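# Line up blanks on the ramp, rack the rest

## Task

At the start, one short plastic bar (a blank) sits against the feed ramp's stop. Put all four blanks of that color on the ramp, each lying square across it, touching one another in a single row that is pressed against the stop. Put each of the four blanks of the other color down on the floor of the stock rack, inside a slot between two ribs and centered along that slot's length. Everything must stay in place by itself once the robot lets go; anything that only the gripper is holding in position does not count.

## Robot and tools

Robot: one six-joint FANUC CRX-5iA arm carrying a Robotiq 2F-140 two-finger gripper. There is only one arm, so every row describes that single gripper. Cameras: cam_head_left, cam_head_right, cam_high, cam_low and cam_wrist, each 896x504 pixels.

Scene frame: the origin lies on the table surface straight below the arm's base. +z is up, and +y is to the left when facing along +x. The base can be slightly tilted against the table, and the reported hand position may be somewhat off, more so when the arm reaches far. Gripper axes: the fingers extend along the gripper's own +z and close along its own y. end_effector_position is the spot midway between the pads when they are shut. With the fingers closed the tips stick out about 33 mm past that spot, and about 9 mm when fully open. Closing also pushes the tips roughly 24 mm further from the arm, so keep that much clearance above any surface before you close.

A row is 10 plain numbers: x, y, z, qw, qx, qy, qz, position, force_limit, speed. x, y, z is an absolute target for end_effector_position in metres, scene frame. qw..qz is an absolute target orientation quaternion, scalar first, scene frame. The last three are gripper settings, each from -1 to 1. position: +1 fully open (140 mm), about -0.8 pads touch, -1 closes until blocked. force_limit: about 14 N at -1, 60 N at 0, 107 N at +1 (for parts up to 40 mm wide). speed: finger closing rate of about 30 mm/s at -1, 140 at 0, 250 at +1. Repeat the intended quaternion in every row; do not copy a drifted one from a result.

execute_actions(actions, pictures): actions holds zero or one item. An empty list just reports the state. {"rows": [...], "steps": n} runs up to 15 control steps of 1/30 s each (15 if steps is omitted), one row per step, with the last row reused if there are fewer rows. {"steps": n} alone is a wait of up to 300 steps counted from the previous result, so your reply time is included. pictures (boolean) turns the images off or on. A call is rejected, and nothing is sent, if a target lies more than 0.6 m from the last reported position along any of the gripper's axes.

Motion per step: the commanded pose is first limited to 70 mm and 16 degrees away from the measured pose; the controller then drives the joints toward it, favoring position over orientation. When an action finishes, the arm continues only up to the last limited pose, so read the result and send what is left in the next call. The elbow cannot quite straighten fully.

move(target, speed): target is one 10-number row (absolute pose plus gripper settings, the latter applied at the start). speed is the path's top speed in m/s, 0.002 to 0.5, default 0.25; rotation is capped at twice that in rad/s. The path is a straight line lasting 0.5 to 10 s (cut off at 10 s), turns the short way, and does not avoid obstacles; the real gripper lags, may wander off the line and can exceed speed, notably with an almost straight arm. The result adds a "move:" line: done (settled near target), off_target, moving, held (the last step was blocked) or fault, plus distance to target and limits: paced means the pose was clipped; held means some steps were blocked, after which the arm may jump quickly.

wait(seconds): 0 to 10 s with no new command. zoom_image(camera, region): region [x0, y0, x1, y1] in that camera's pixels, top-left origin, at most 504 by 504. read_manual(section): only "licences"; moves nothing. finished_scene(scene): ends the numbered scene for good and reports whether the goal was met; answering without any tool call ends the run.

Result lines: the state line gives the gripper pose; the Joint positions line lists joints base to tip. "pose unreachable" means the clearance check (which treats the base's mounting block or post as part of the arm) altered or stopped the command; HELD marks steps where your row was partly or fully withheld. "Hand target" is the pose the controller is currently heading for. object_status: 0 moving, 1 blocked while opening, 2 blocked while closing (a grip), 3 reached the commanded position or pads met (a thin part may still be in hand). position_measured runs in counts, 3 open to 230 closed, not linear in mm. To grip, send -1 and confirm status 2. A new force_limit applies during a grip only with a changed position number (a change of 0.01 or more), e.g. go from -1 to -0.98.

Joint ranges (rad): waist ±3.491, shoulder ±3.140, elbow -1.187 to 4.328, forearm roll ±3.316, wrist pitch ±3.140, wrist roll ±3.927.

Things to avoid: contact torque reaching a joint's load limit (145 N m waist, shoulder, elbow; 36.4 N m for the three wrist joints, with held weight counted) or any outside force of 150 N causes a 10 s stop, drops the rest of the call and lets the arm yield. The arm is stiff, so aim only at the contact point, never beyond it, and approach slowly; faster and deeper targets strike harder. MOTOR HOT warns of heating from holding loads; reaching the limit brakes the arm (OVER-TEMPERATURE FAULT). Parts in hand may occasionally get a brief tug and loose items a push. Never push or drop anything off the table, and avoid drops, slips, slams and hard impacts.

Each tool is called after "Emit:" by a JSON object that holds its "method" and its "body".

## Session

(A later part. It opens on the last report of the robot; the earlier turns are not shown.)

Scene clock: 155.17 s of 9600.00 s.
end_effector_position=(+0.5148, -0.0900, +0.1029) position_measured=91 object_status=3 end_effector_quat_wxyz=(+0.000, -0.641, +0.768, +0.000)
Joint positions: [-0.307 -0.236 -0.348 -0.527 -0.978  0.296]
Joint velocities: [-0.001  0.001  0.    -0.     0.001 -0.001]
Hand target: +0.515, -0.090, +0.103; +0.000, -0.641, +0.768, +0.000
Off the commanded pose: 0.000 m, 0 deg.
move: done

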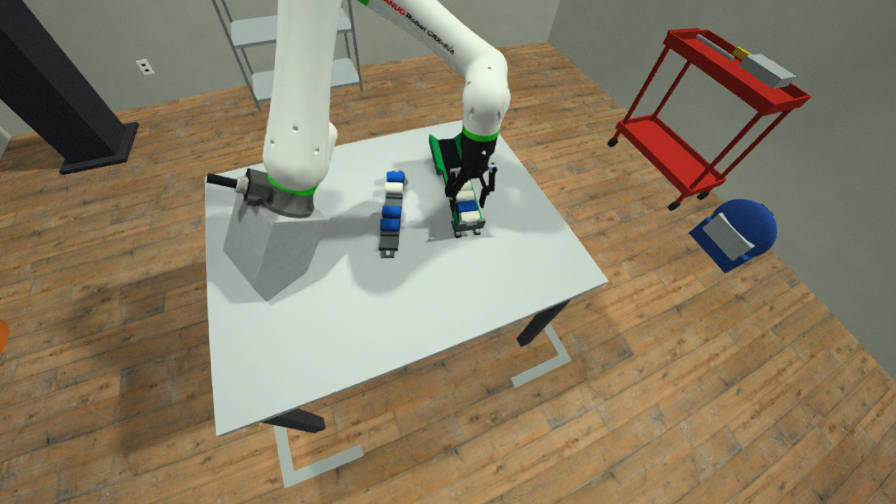

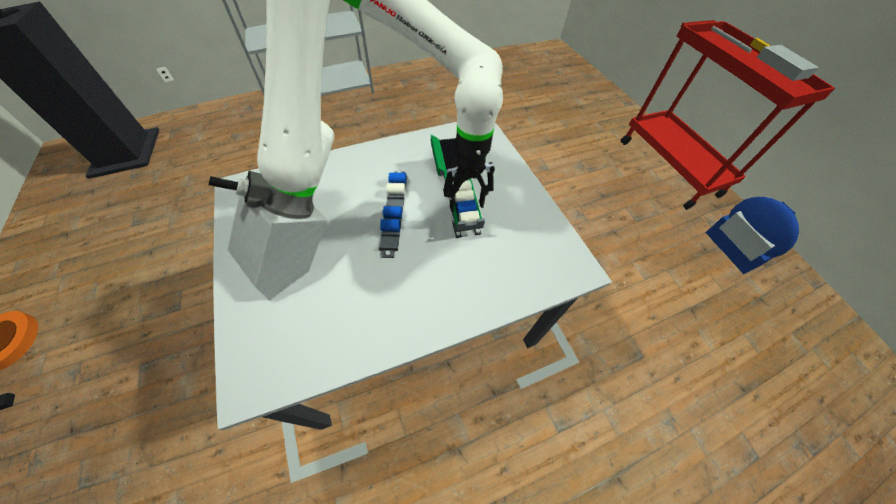

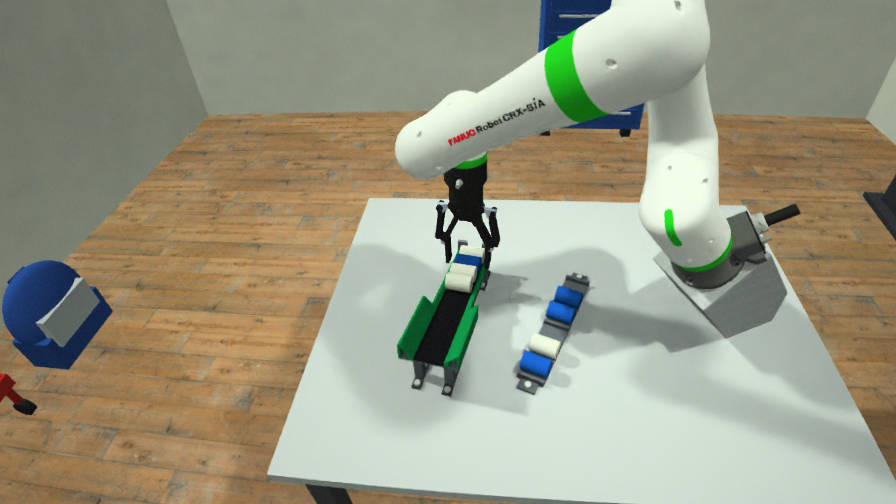

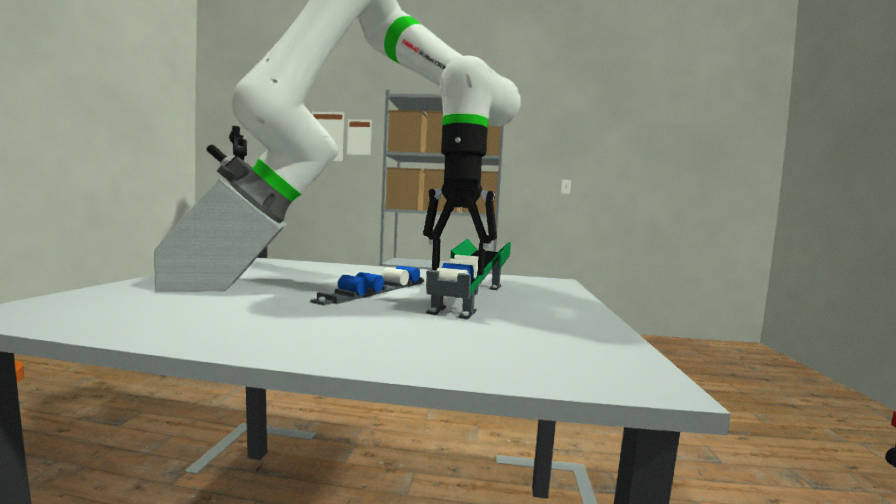

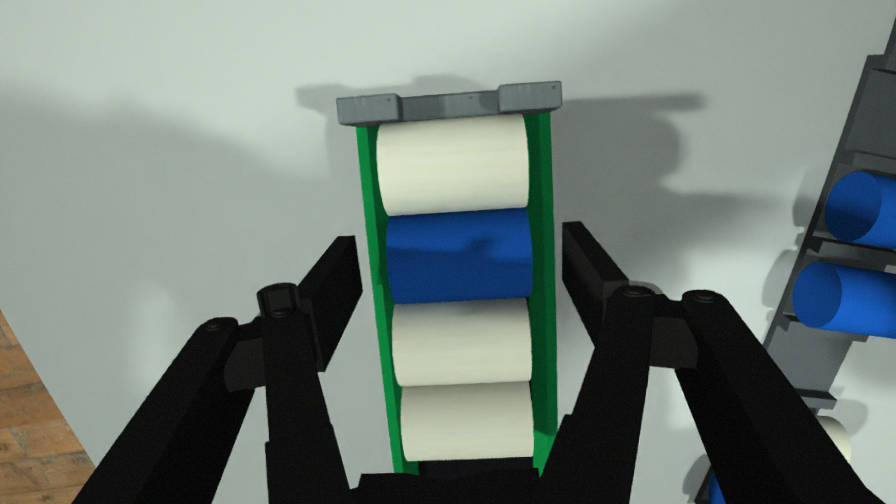

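Take this one to slot 6.

Emit:
{"method": "execute_actions", "body": {"actions": [{"rows":[[0.5146,-0.090,0.103,0,0.641,-0.768,0,-1,0,0]],"steps":15}], "pictures": false}}

Emit:
{"method": "move", "body": {"target": [0.5146,-0.090,0.151,0,0.641,-0.768,0,-1,0,0], "speed": 0.04}}

Emit:
{"method": "move", "body": {"target": [0.43,-0.085,0.148,0,0.61,-0.79,0,-1,0,0], "speed": 0.15}}

Emit:
{"method": "move", "body": {"target": [0.2482,-0.0865,0.095,0,0.56,-0.828,0,-1,0,0], "speed": 0.15}}

Emit:
{"method": "move", "body": {"target": [0.2482,-0.0865,0.061,0,0.56,-0.828,0,-1,0,0], "speed": 0.04}}

Scene clock: 166.43 s of 9600.00 s.
end_effector_position=(+0.5145, -0.0900, +0.1030) position_measured=145 object_status=2 end_effector_quat_wxyz=(-0.000, -0.641, +0.768, +0.000)
Joint positions: [-0.306 -0.236 -0.348 -0.525 -0.978  0.296]
Joint velocities: [ 0.    -0.001 -0.     0.     0.     0.   ]
Hand target: +0.515, -0.090, +0.103; -0.000, -0.641, +0.768, -0.000
Off the commanded pose: 0.000 m, 0 deg.
Steps of this call (steps 1 to 90: nothing new was sent; then 7.77 s passed at rest; steps 91 to 105: all 15 steps of this action). Readings (end_effector_position | what the end effector reports):
91: (+0.5148, -0.0900, +0.1029) | position_measured=91 object_status=0
92: (+0.5148, -0.0900, +0.1030) | position_measured=93 object_status=0
94: (+0.5147, -0.0903, +0.1031) | position_measured=108 object_status=0
98: (+0.5146, -0.0902, +0.1030) | position_measured=139 object_status=0
105: the state above

Scene clock: 168.13 s of 9600.00 s.
end_effector_position=(+0.5149, -0.0901, +0.1509) position_measured=145 object_status=2 end_effector_quat_wxyz=(+0.000, -0.641, +0.768, +0.000)
Joint positions: [-0.372 -0.296 -0.306 -0.525 -1.099  0.302]
Joint velocities: [-0.     0.    -0.001 -0.     0.    -0.   ]
Hand target: +0.515, -0.090, +0.151; +0.000, -0.641, +0.768, +0.000
Off the commanded pose: 0.000 m, 0 deg.
move: done

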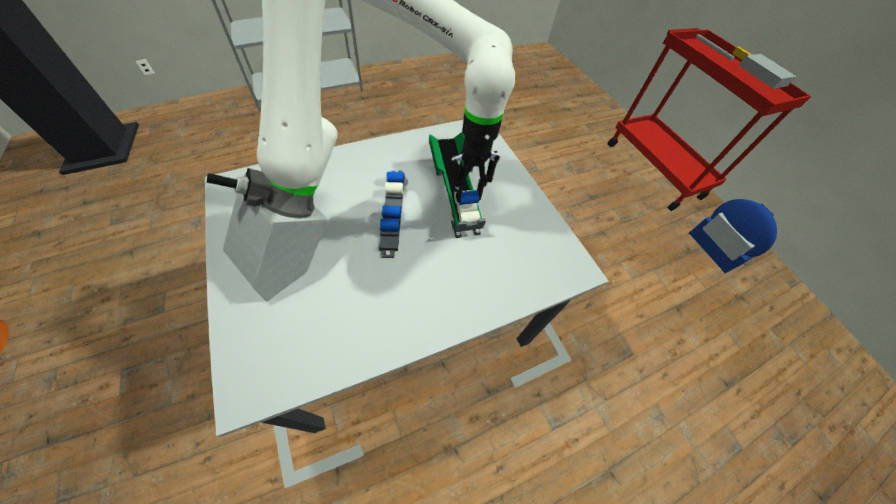

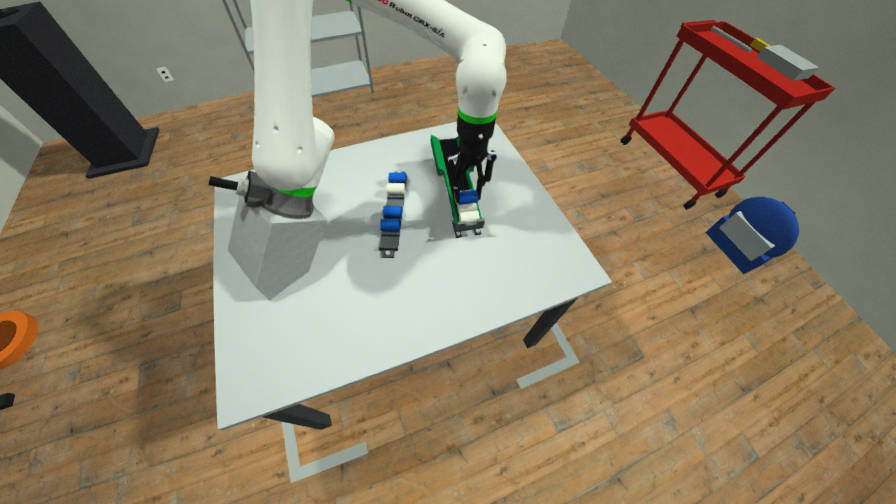

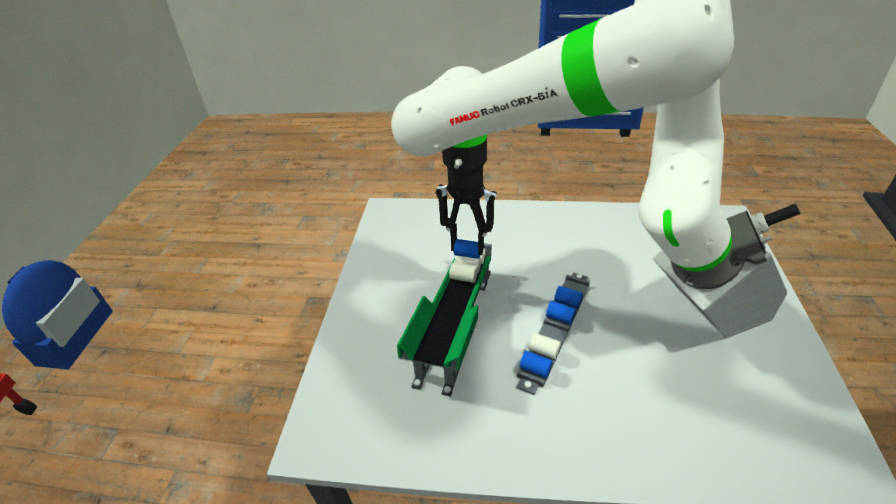

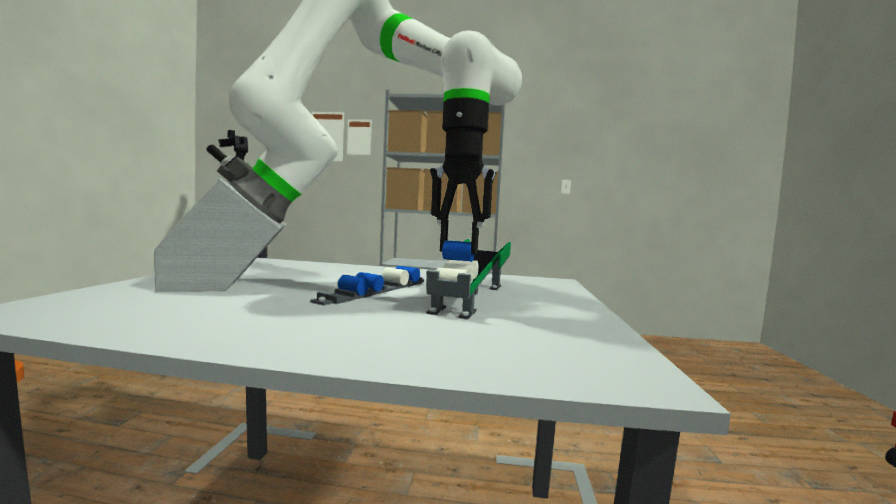

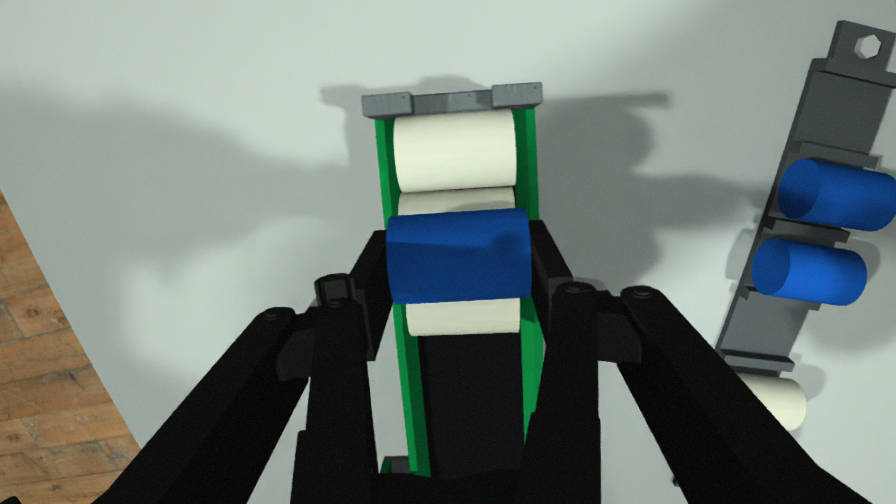

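Scene clock: 169.07 s of 9600.00 s.
end_effector_position=(+0.4300, -0.0851, +0.1484) position_measured=145 object_status=2 end_effector_quat_wxyz=(+0.000, -0.611, +0.792, -0.000)
Joint positions: [-0.428 -0.446 -0.509 -0.562 -1.083  0.311]
Joint velocities: [-0.    -0.    -0.001 -0.    -0.002 -0.   ]
Hand target: +0.430, -0.085, +0.148; +0.000, -0.611, +0.792, -0.000
Off the commanded pose: 0.000 m, 0 deg.
move: done

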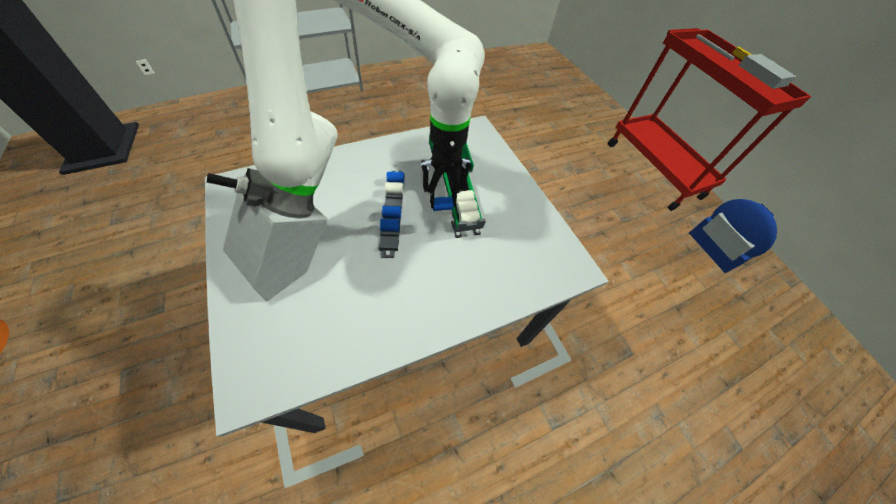

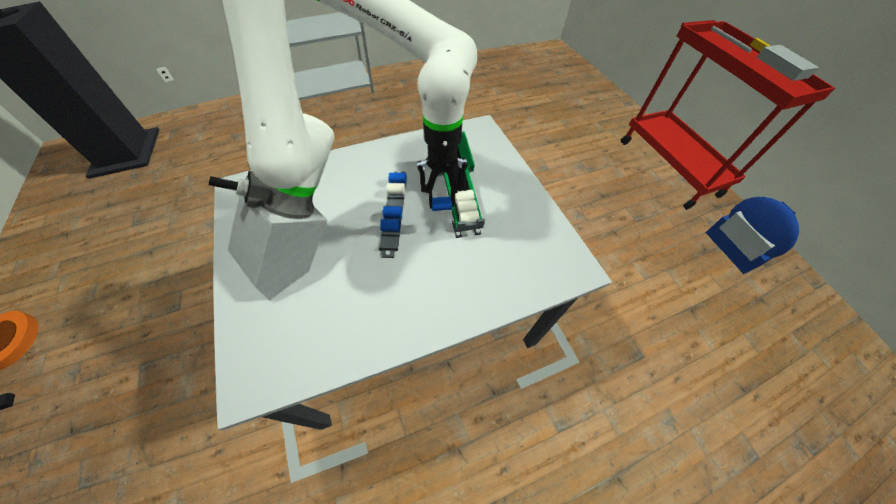

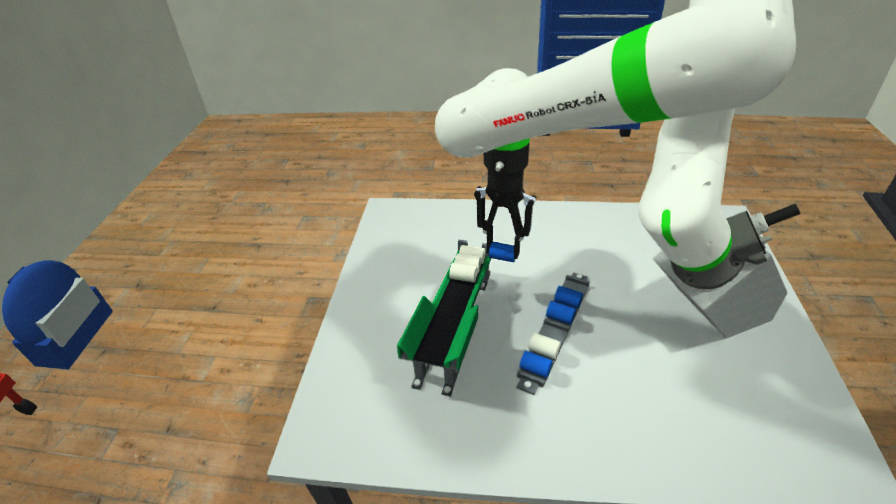

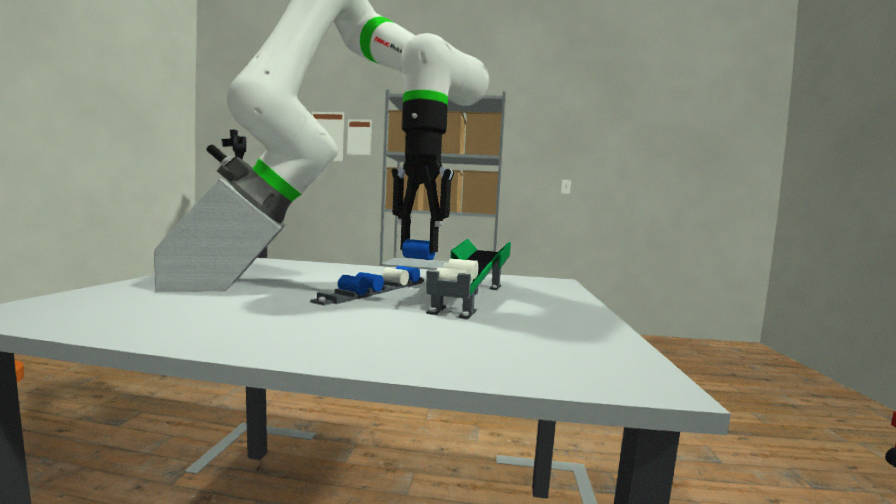

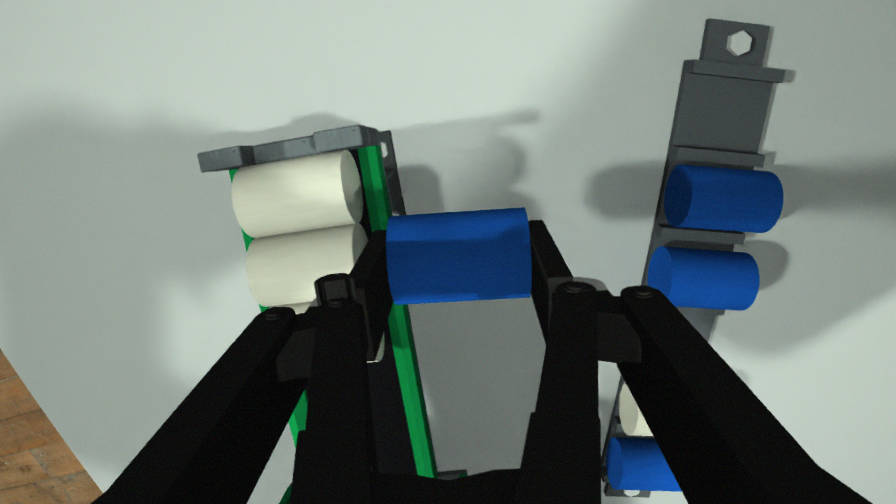

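Scene clock: 170.70 s of 9600.00 s.
end_effector_position=(+0.2481, -0.0864, +0.0957) position_measured=145 object_status=2 end_effector_quat_wxyz=(+0.000, -0.560, +0.828, -0.000)
Joint positions: [-0.654 -0.595 -0.904 -0.709 -1.016  0.56 ]
Joint velocities: [-0.005  0.005  0.003 -0.003 -0.004  0.005]
Hand target: +0.248, -0.086, +0.096; +0.000, -0.560, +0.828, -0.000
Off the commanded pose: 0.001 m, 0 deg.
move: done

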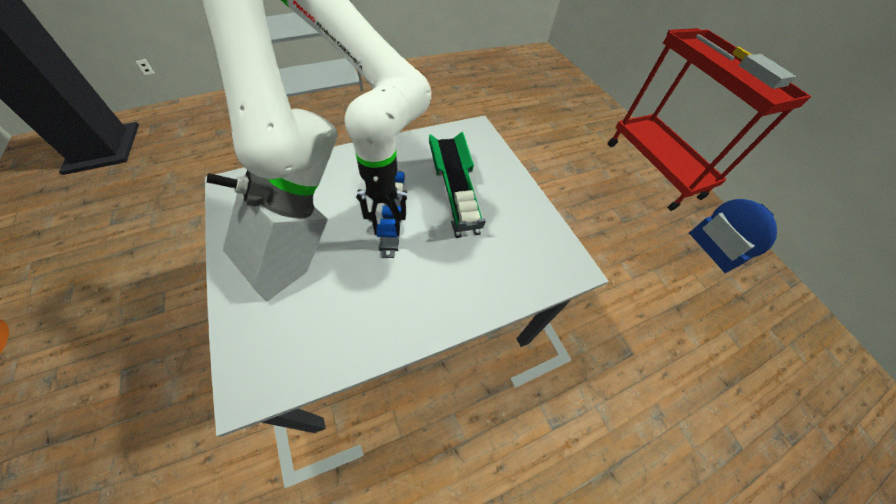

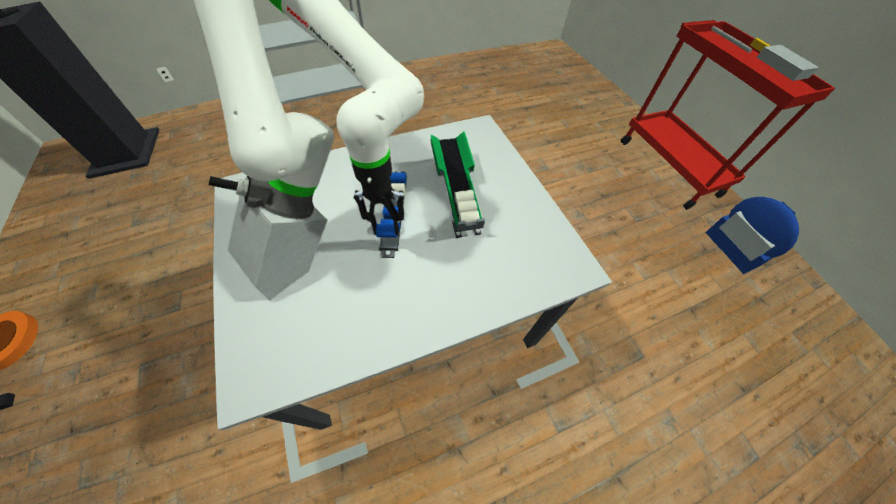

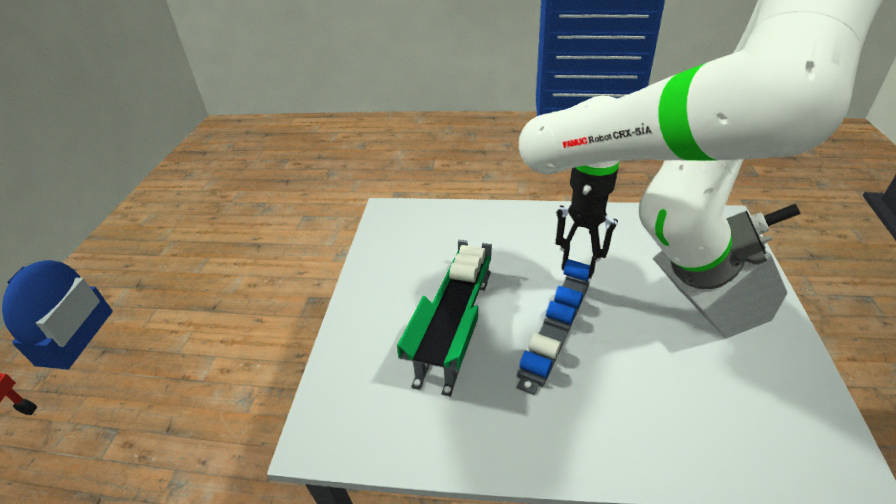

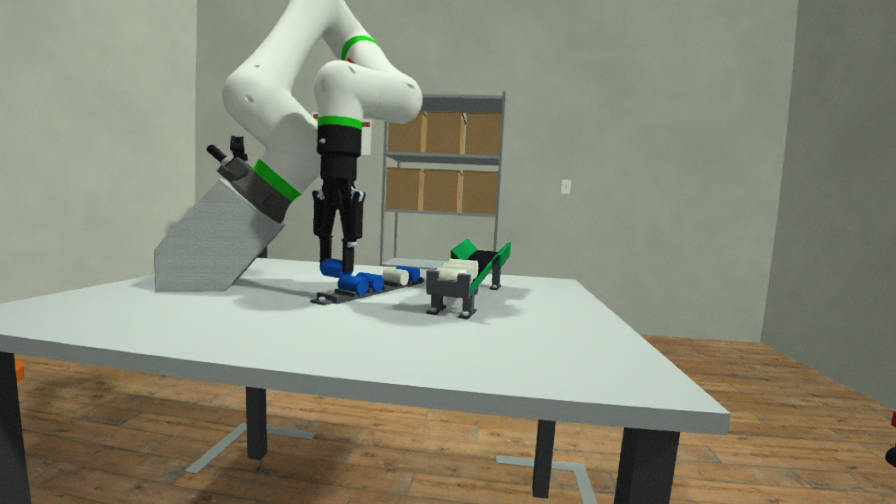

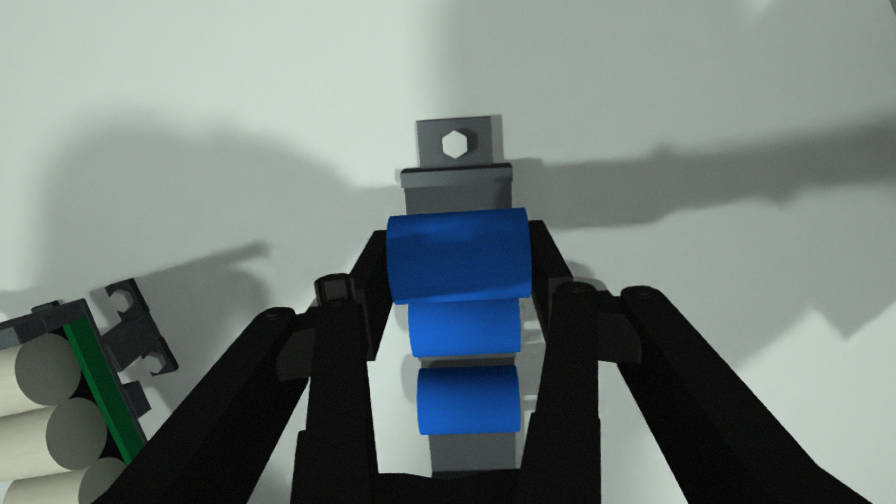

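Scene clock: 171.87 s of 9600.00 s.
end_effector_position=(+0.2479, -0.0865, +0.0611) position_measured=145 object_status=2 end_effector_quat_wxyz=(-0.000, -0.560, +0.828, -0.000)
Joint positions: [-0.554 -0.511 -0.931 -0.746 -0.871  0.565]
Joint velocities: [ 0.     0.    -0.    -0.     0.001  0.001]
Hand target: +0.248, -0.086, +0.061; -0.000, -0.560, +0.828, -0.000
Off the commanded pose: 0.000 m, 0 deg.
move: done

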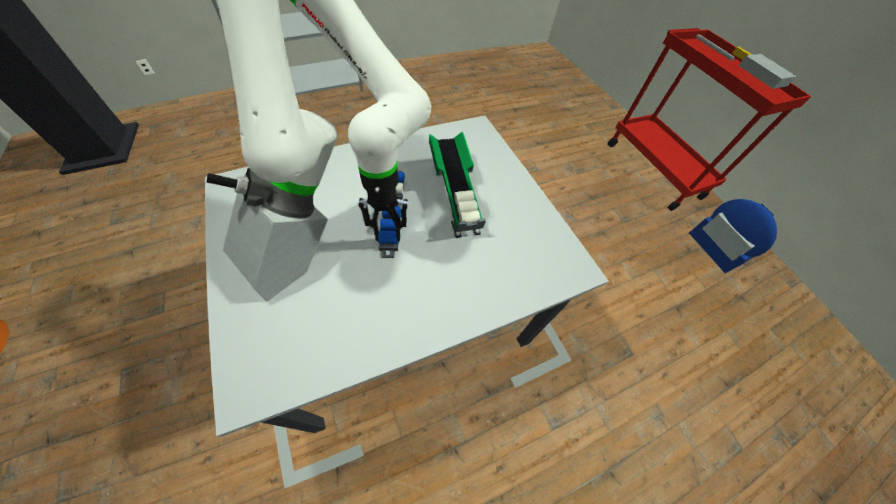

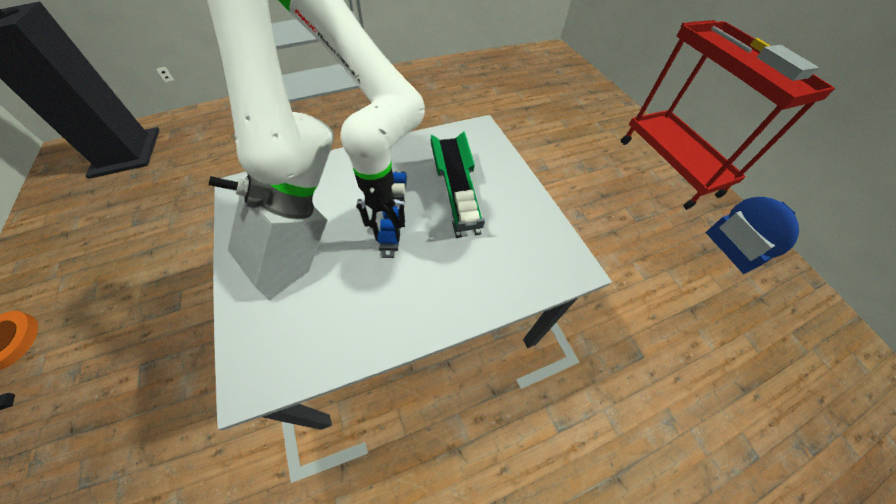

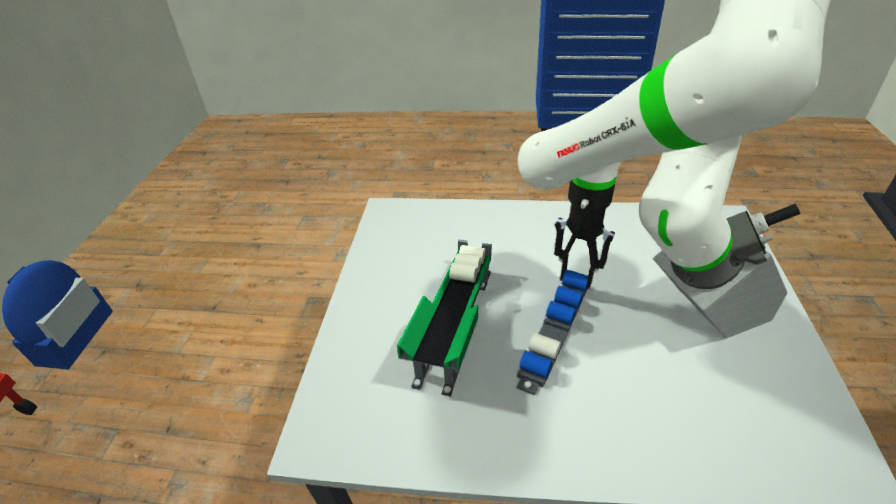

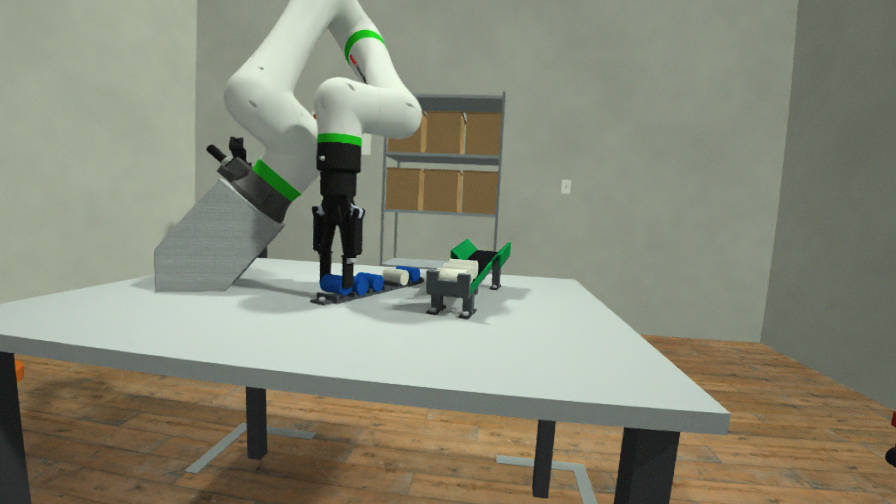

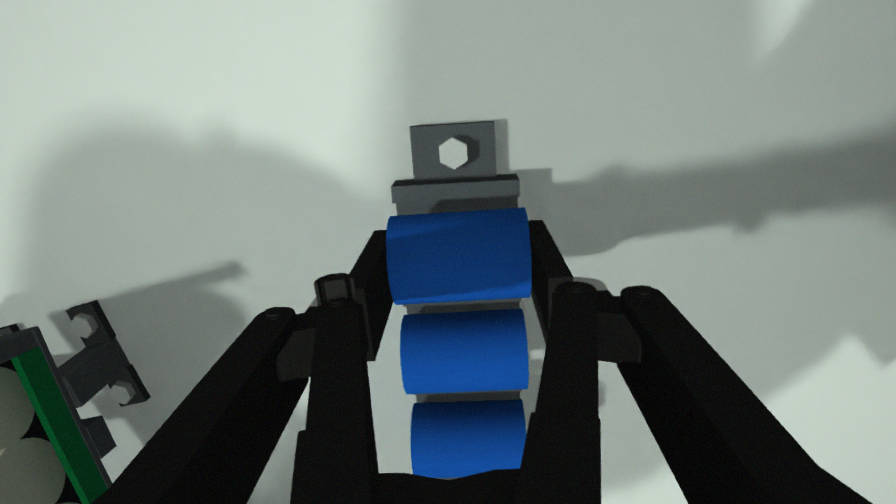

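Emit:
{"method": "move", "body": {"target": [0.2465,-0.088,0.053,0,0.56,-0.828,0,-1,0,0], "speed": 0.01}}

Emit:
{"method": "move", "body": {"target": [0.2465,-0.088,0.053,0,0.56,-0.828,0,0.3,0,-0.5], "speed": 0.01}}

Scene clock: 176.30 s of 9600.00 s.
end_effector_position=(+0.2464, -0.0879, +0.0530) position_measured=145 object_status=2 end_effector_quat_wxyz=(-0.000, -0.560, +0.828, +0.000)
Joint positions: [-0.551 -0.476 -0.932 -0.768 -0.843  0.596]
Joint velocities: [ 0.     0.001 -0.    -0.001  0.001  0.001]
Hand target: +0.246, -0.088, +0.053; -0.000, -0.560, +0.828, -0.000
Off the commanded pose: 0.000 m, 0 deg.
After step 90, 0.37 s passed at rest.
move: done

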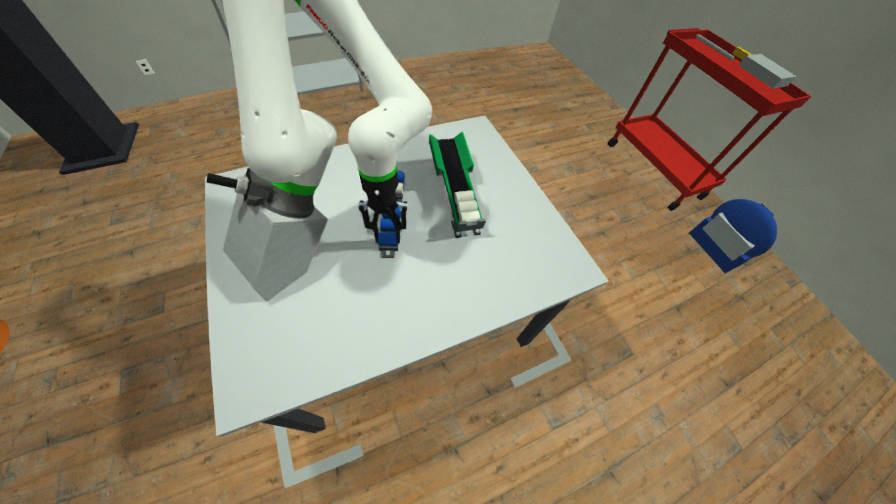

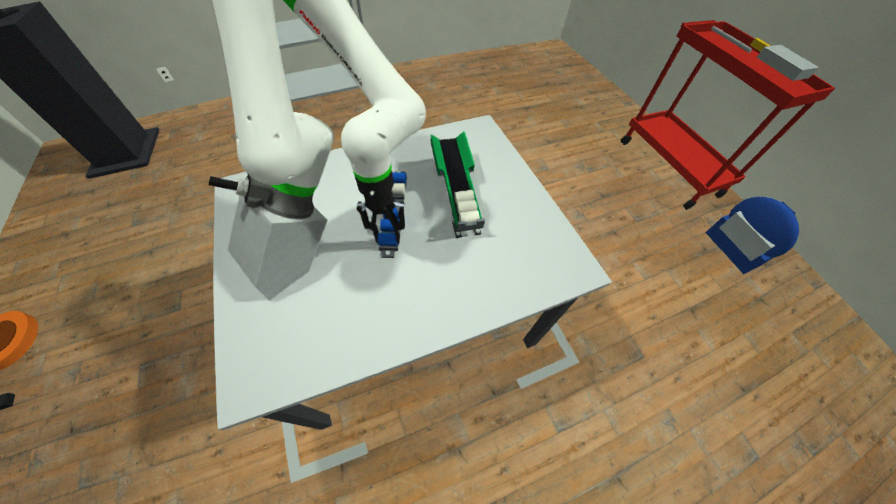

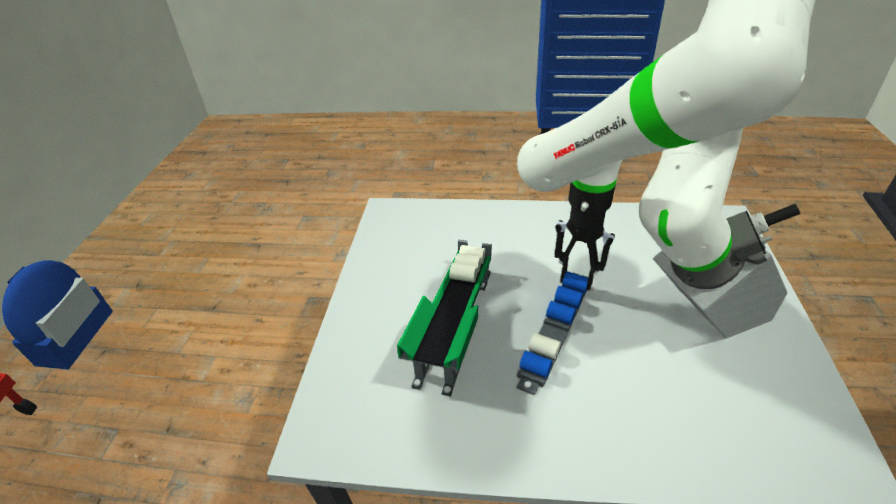

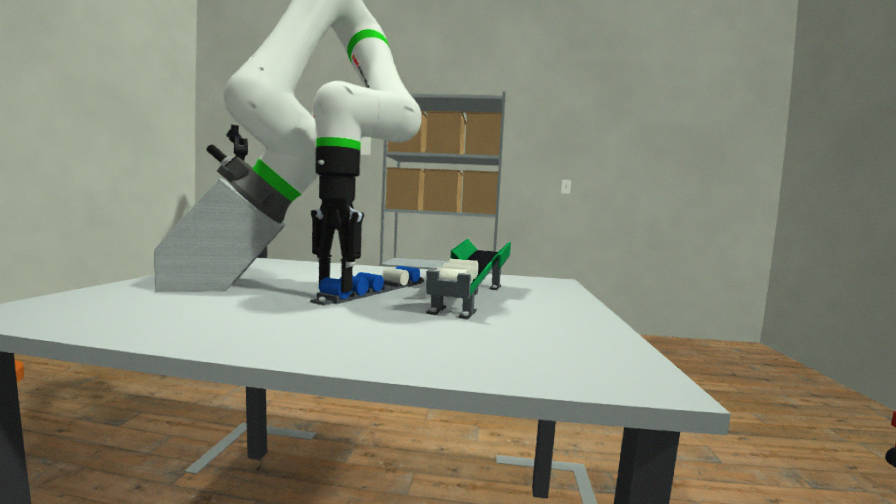

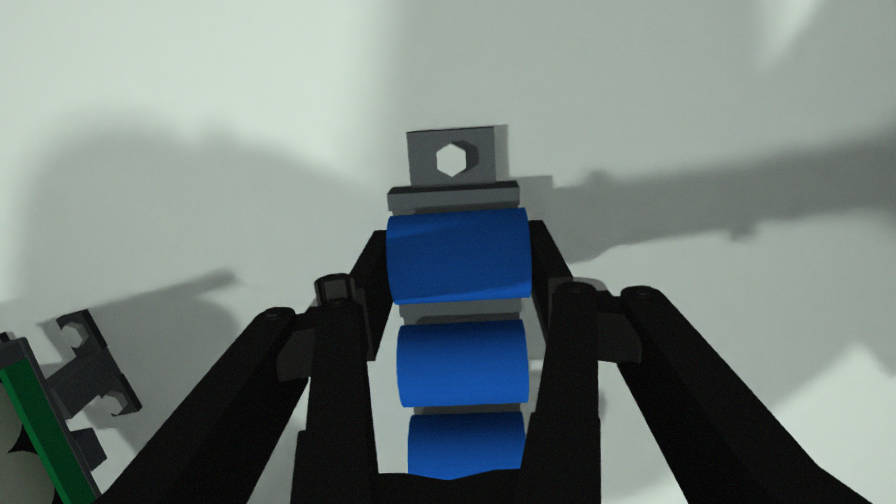

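Scene clock: 177.00 s of 9600.00 s.
end_effector_position=(+0.2465, -0.0880, +0.0530) position_measured=91 object_status=3 end_effector_quat_wxyz=(-0.000, -0.560, +0.828, -0.000)
Joint positions: [-0.552 -0.476 -0.932 -0.768 -0.843  0.596]
Joint velocities: [ 0.     0.     0.    -0.    -0.001  0.   ]
Hand target: +0.247, -0.088, +0.053; +0.000, -0.560, +0.828, -0.000
Off the commanded pose: 0.000 m, 0 deg.
move: done

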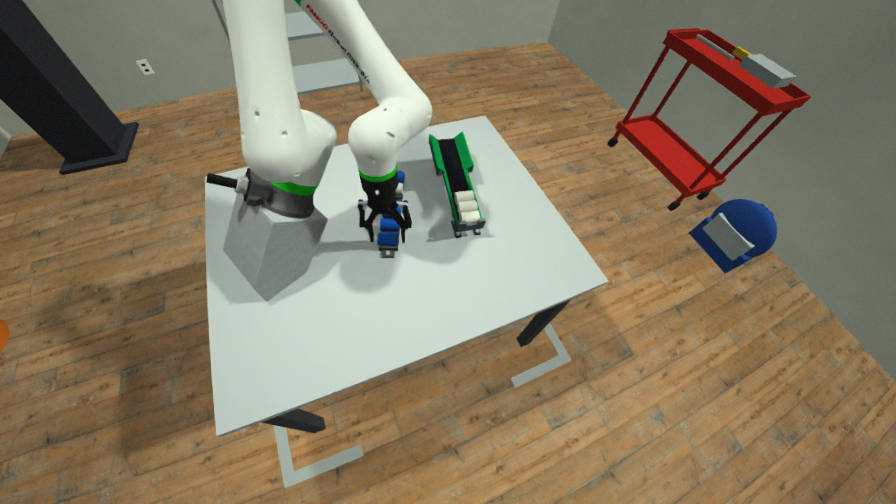

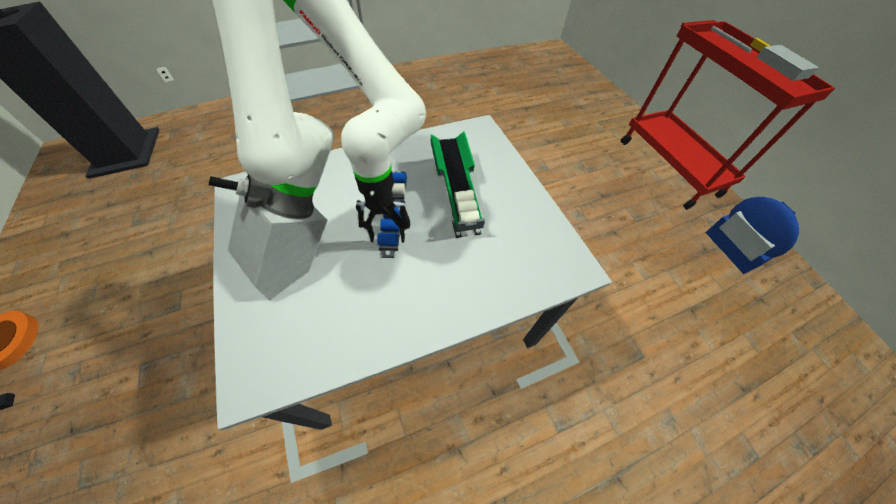

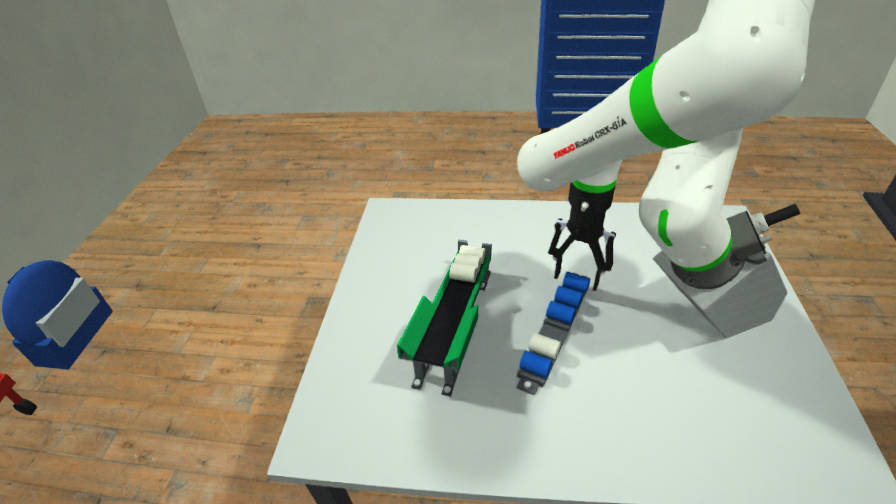

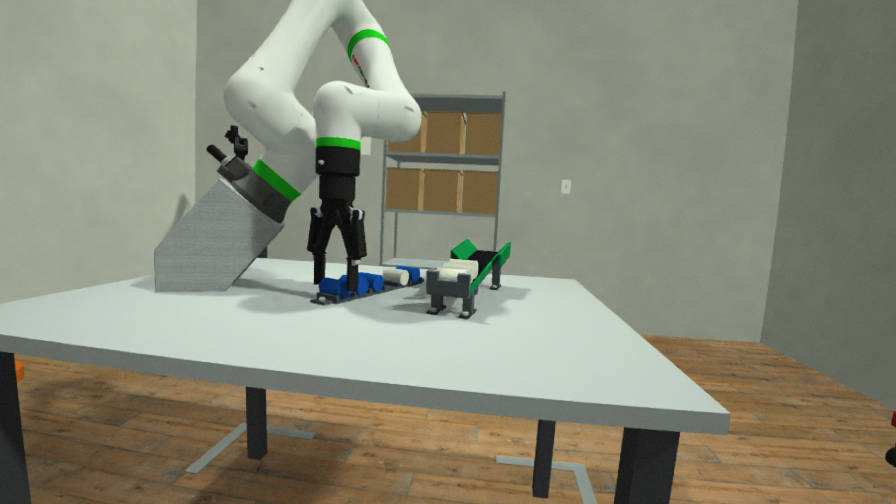

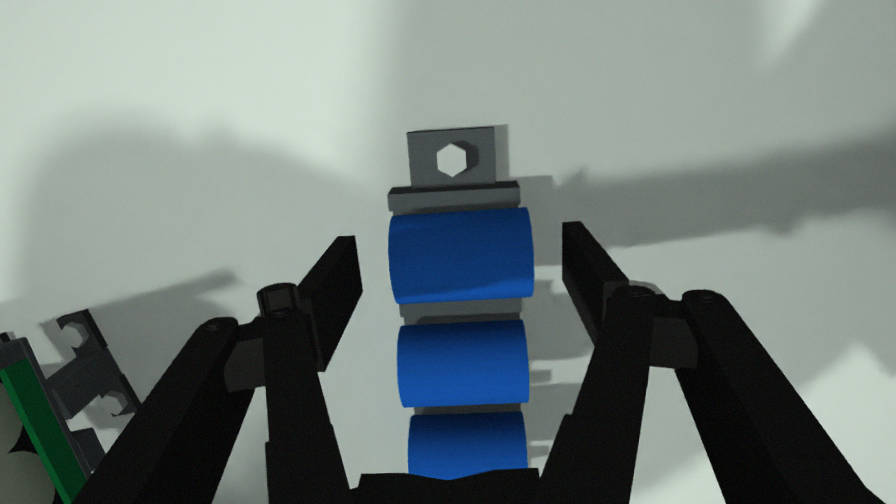

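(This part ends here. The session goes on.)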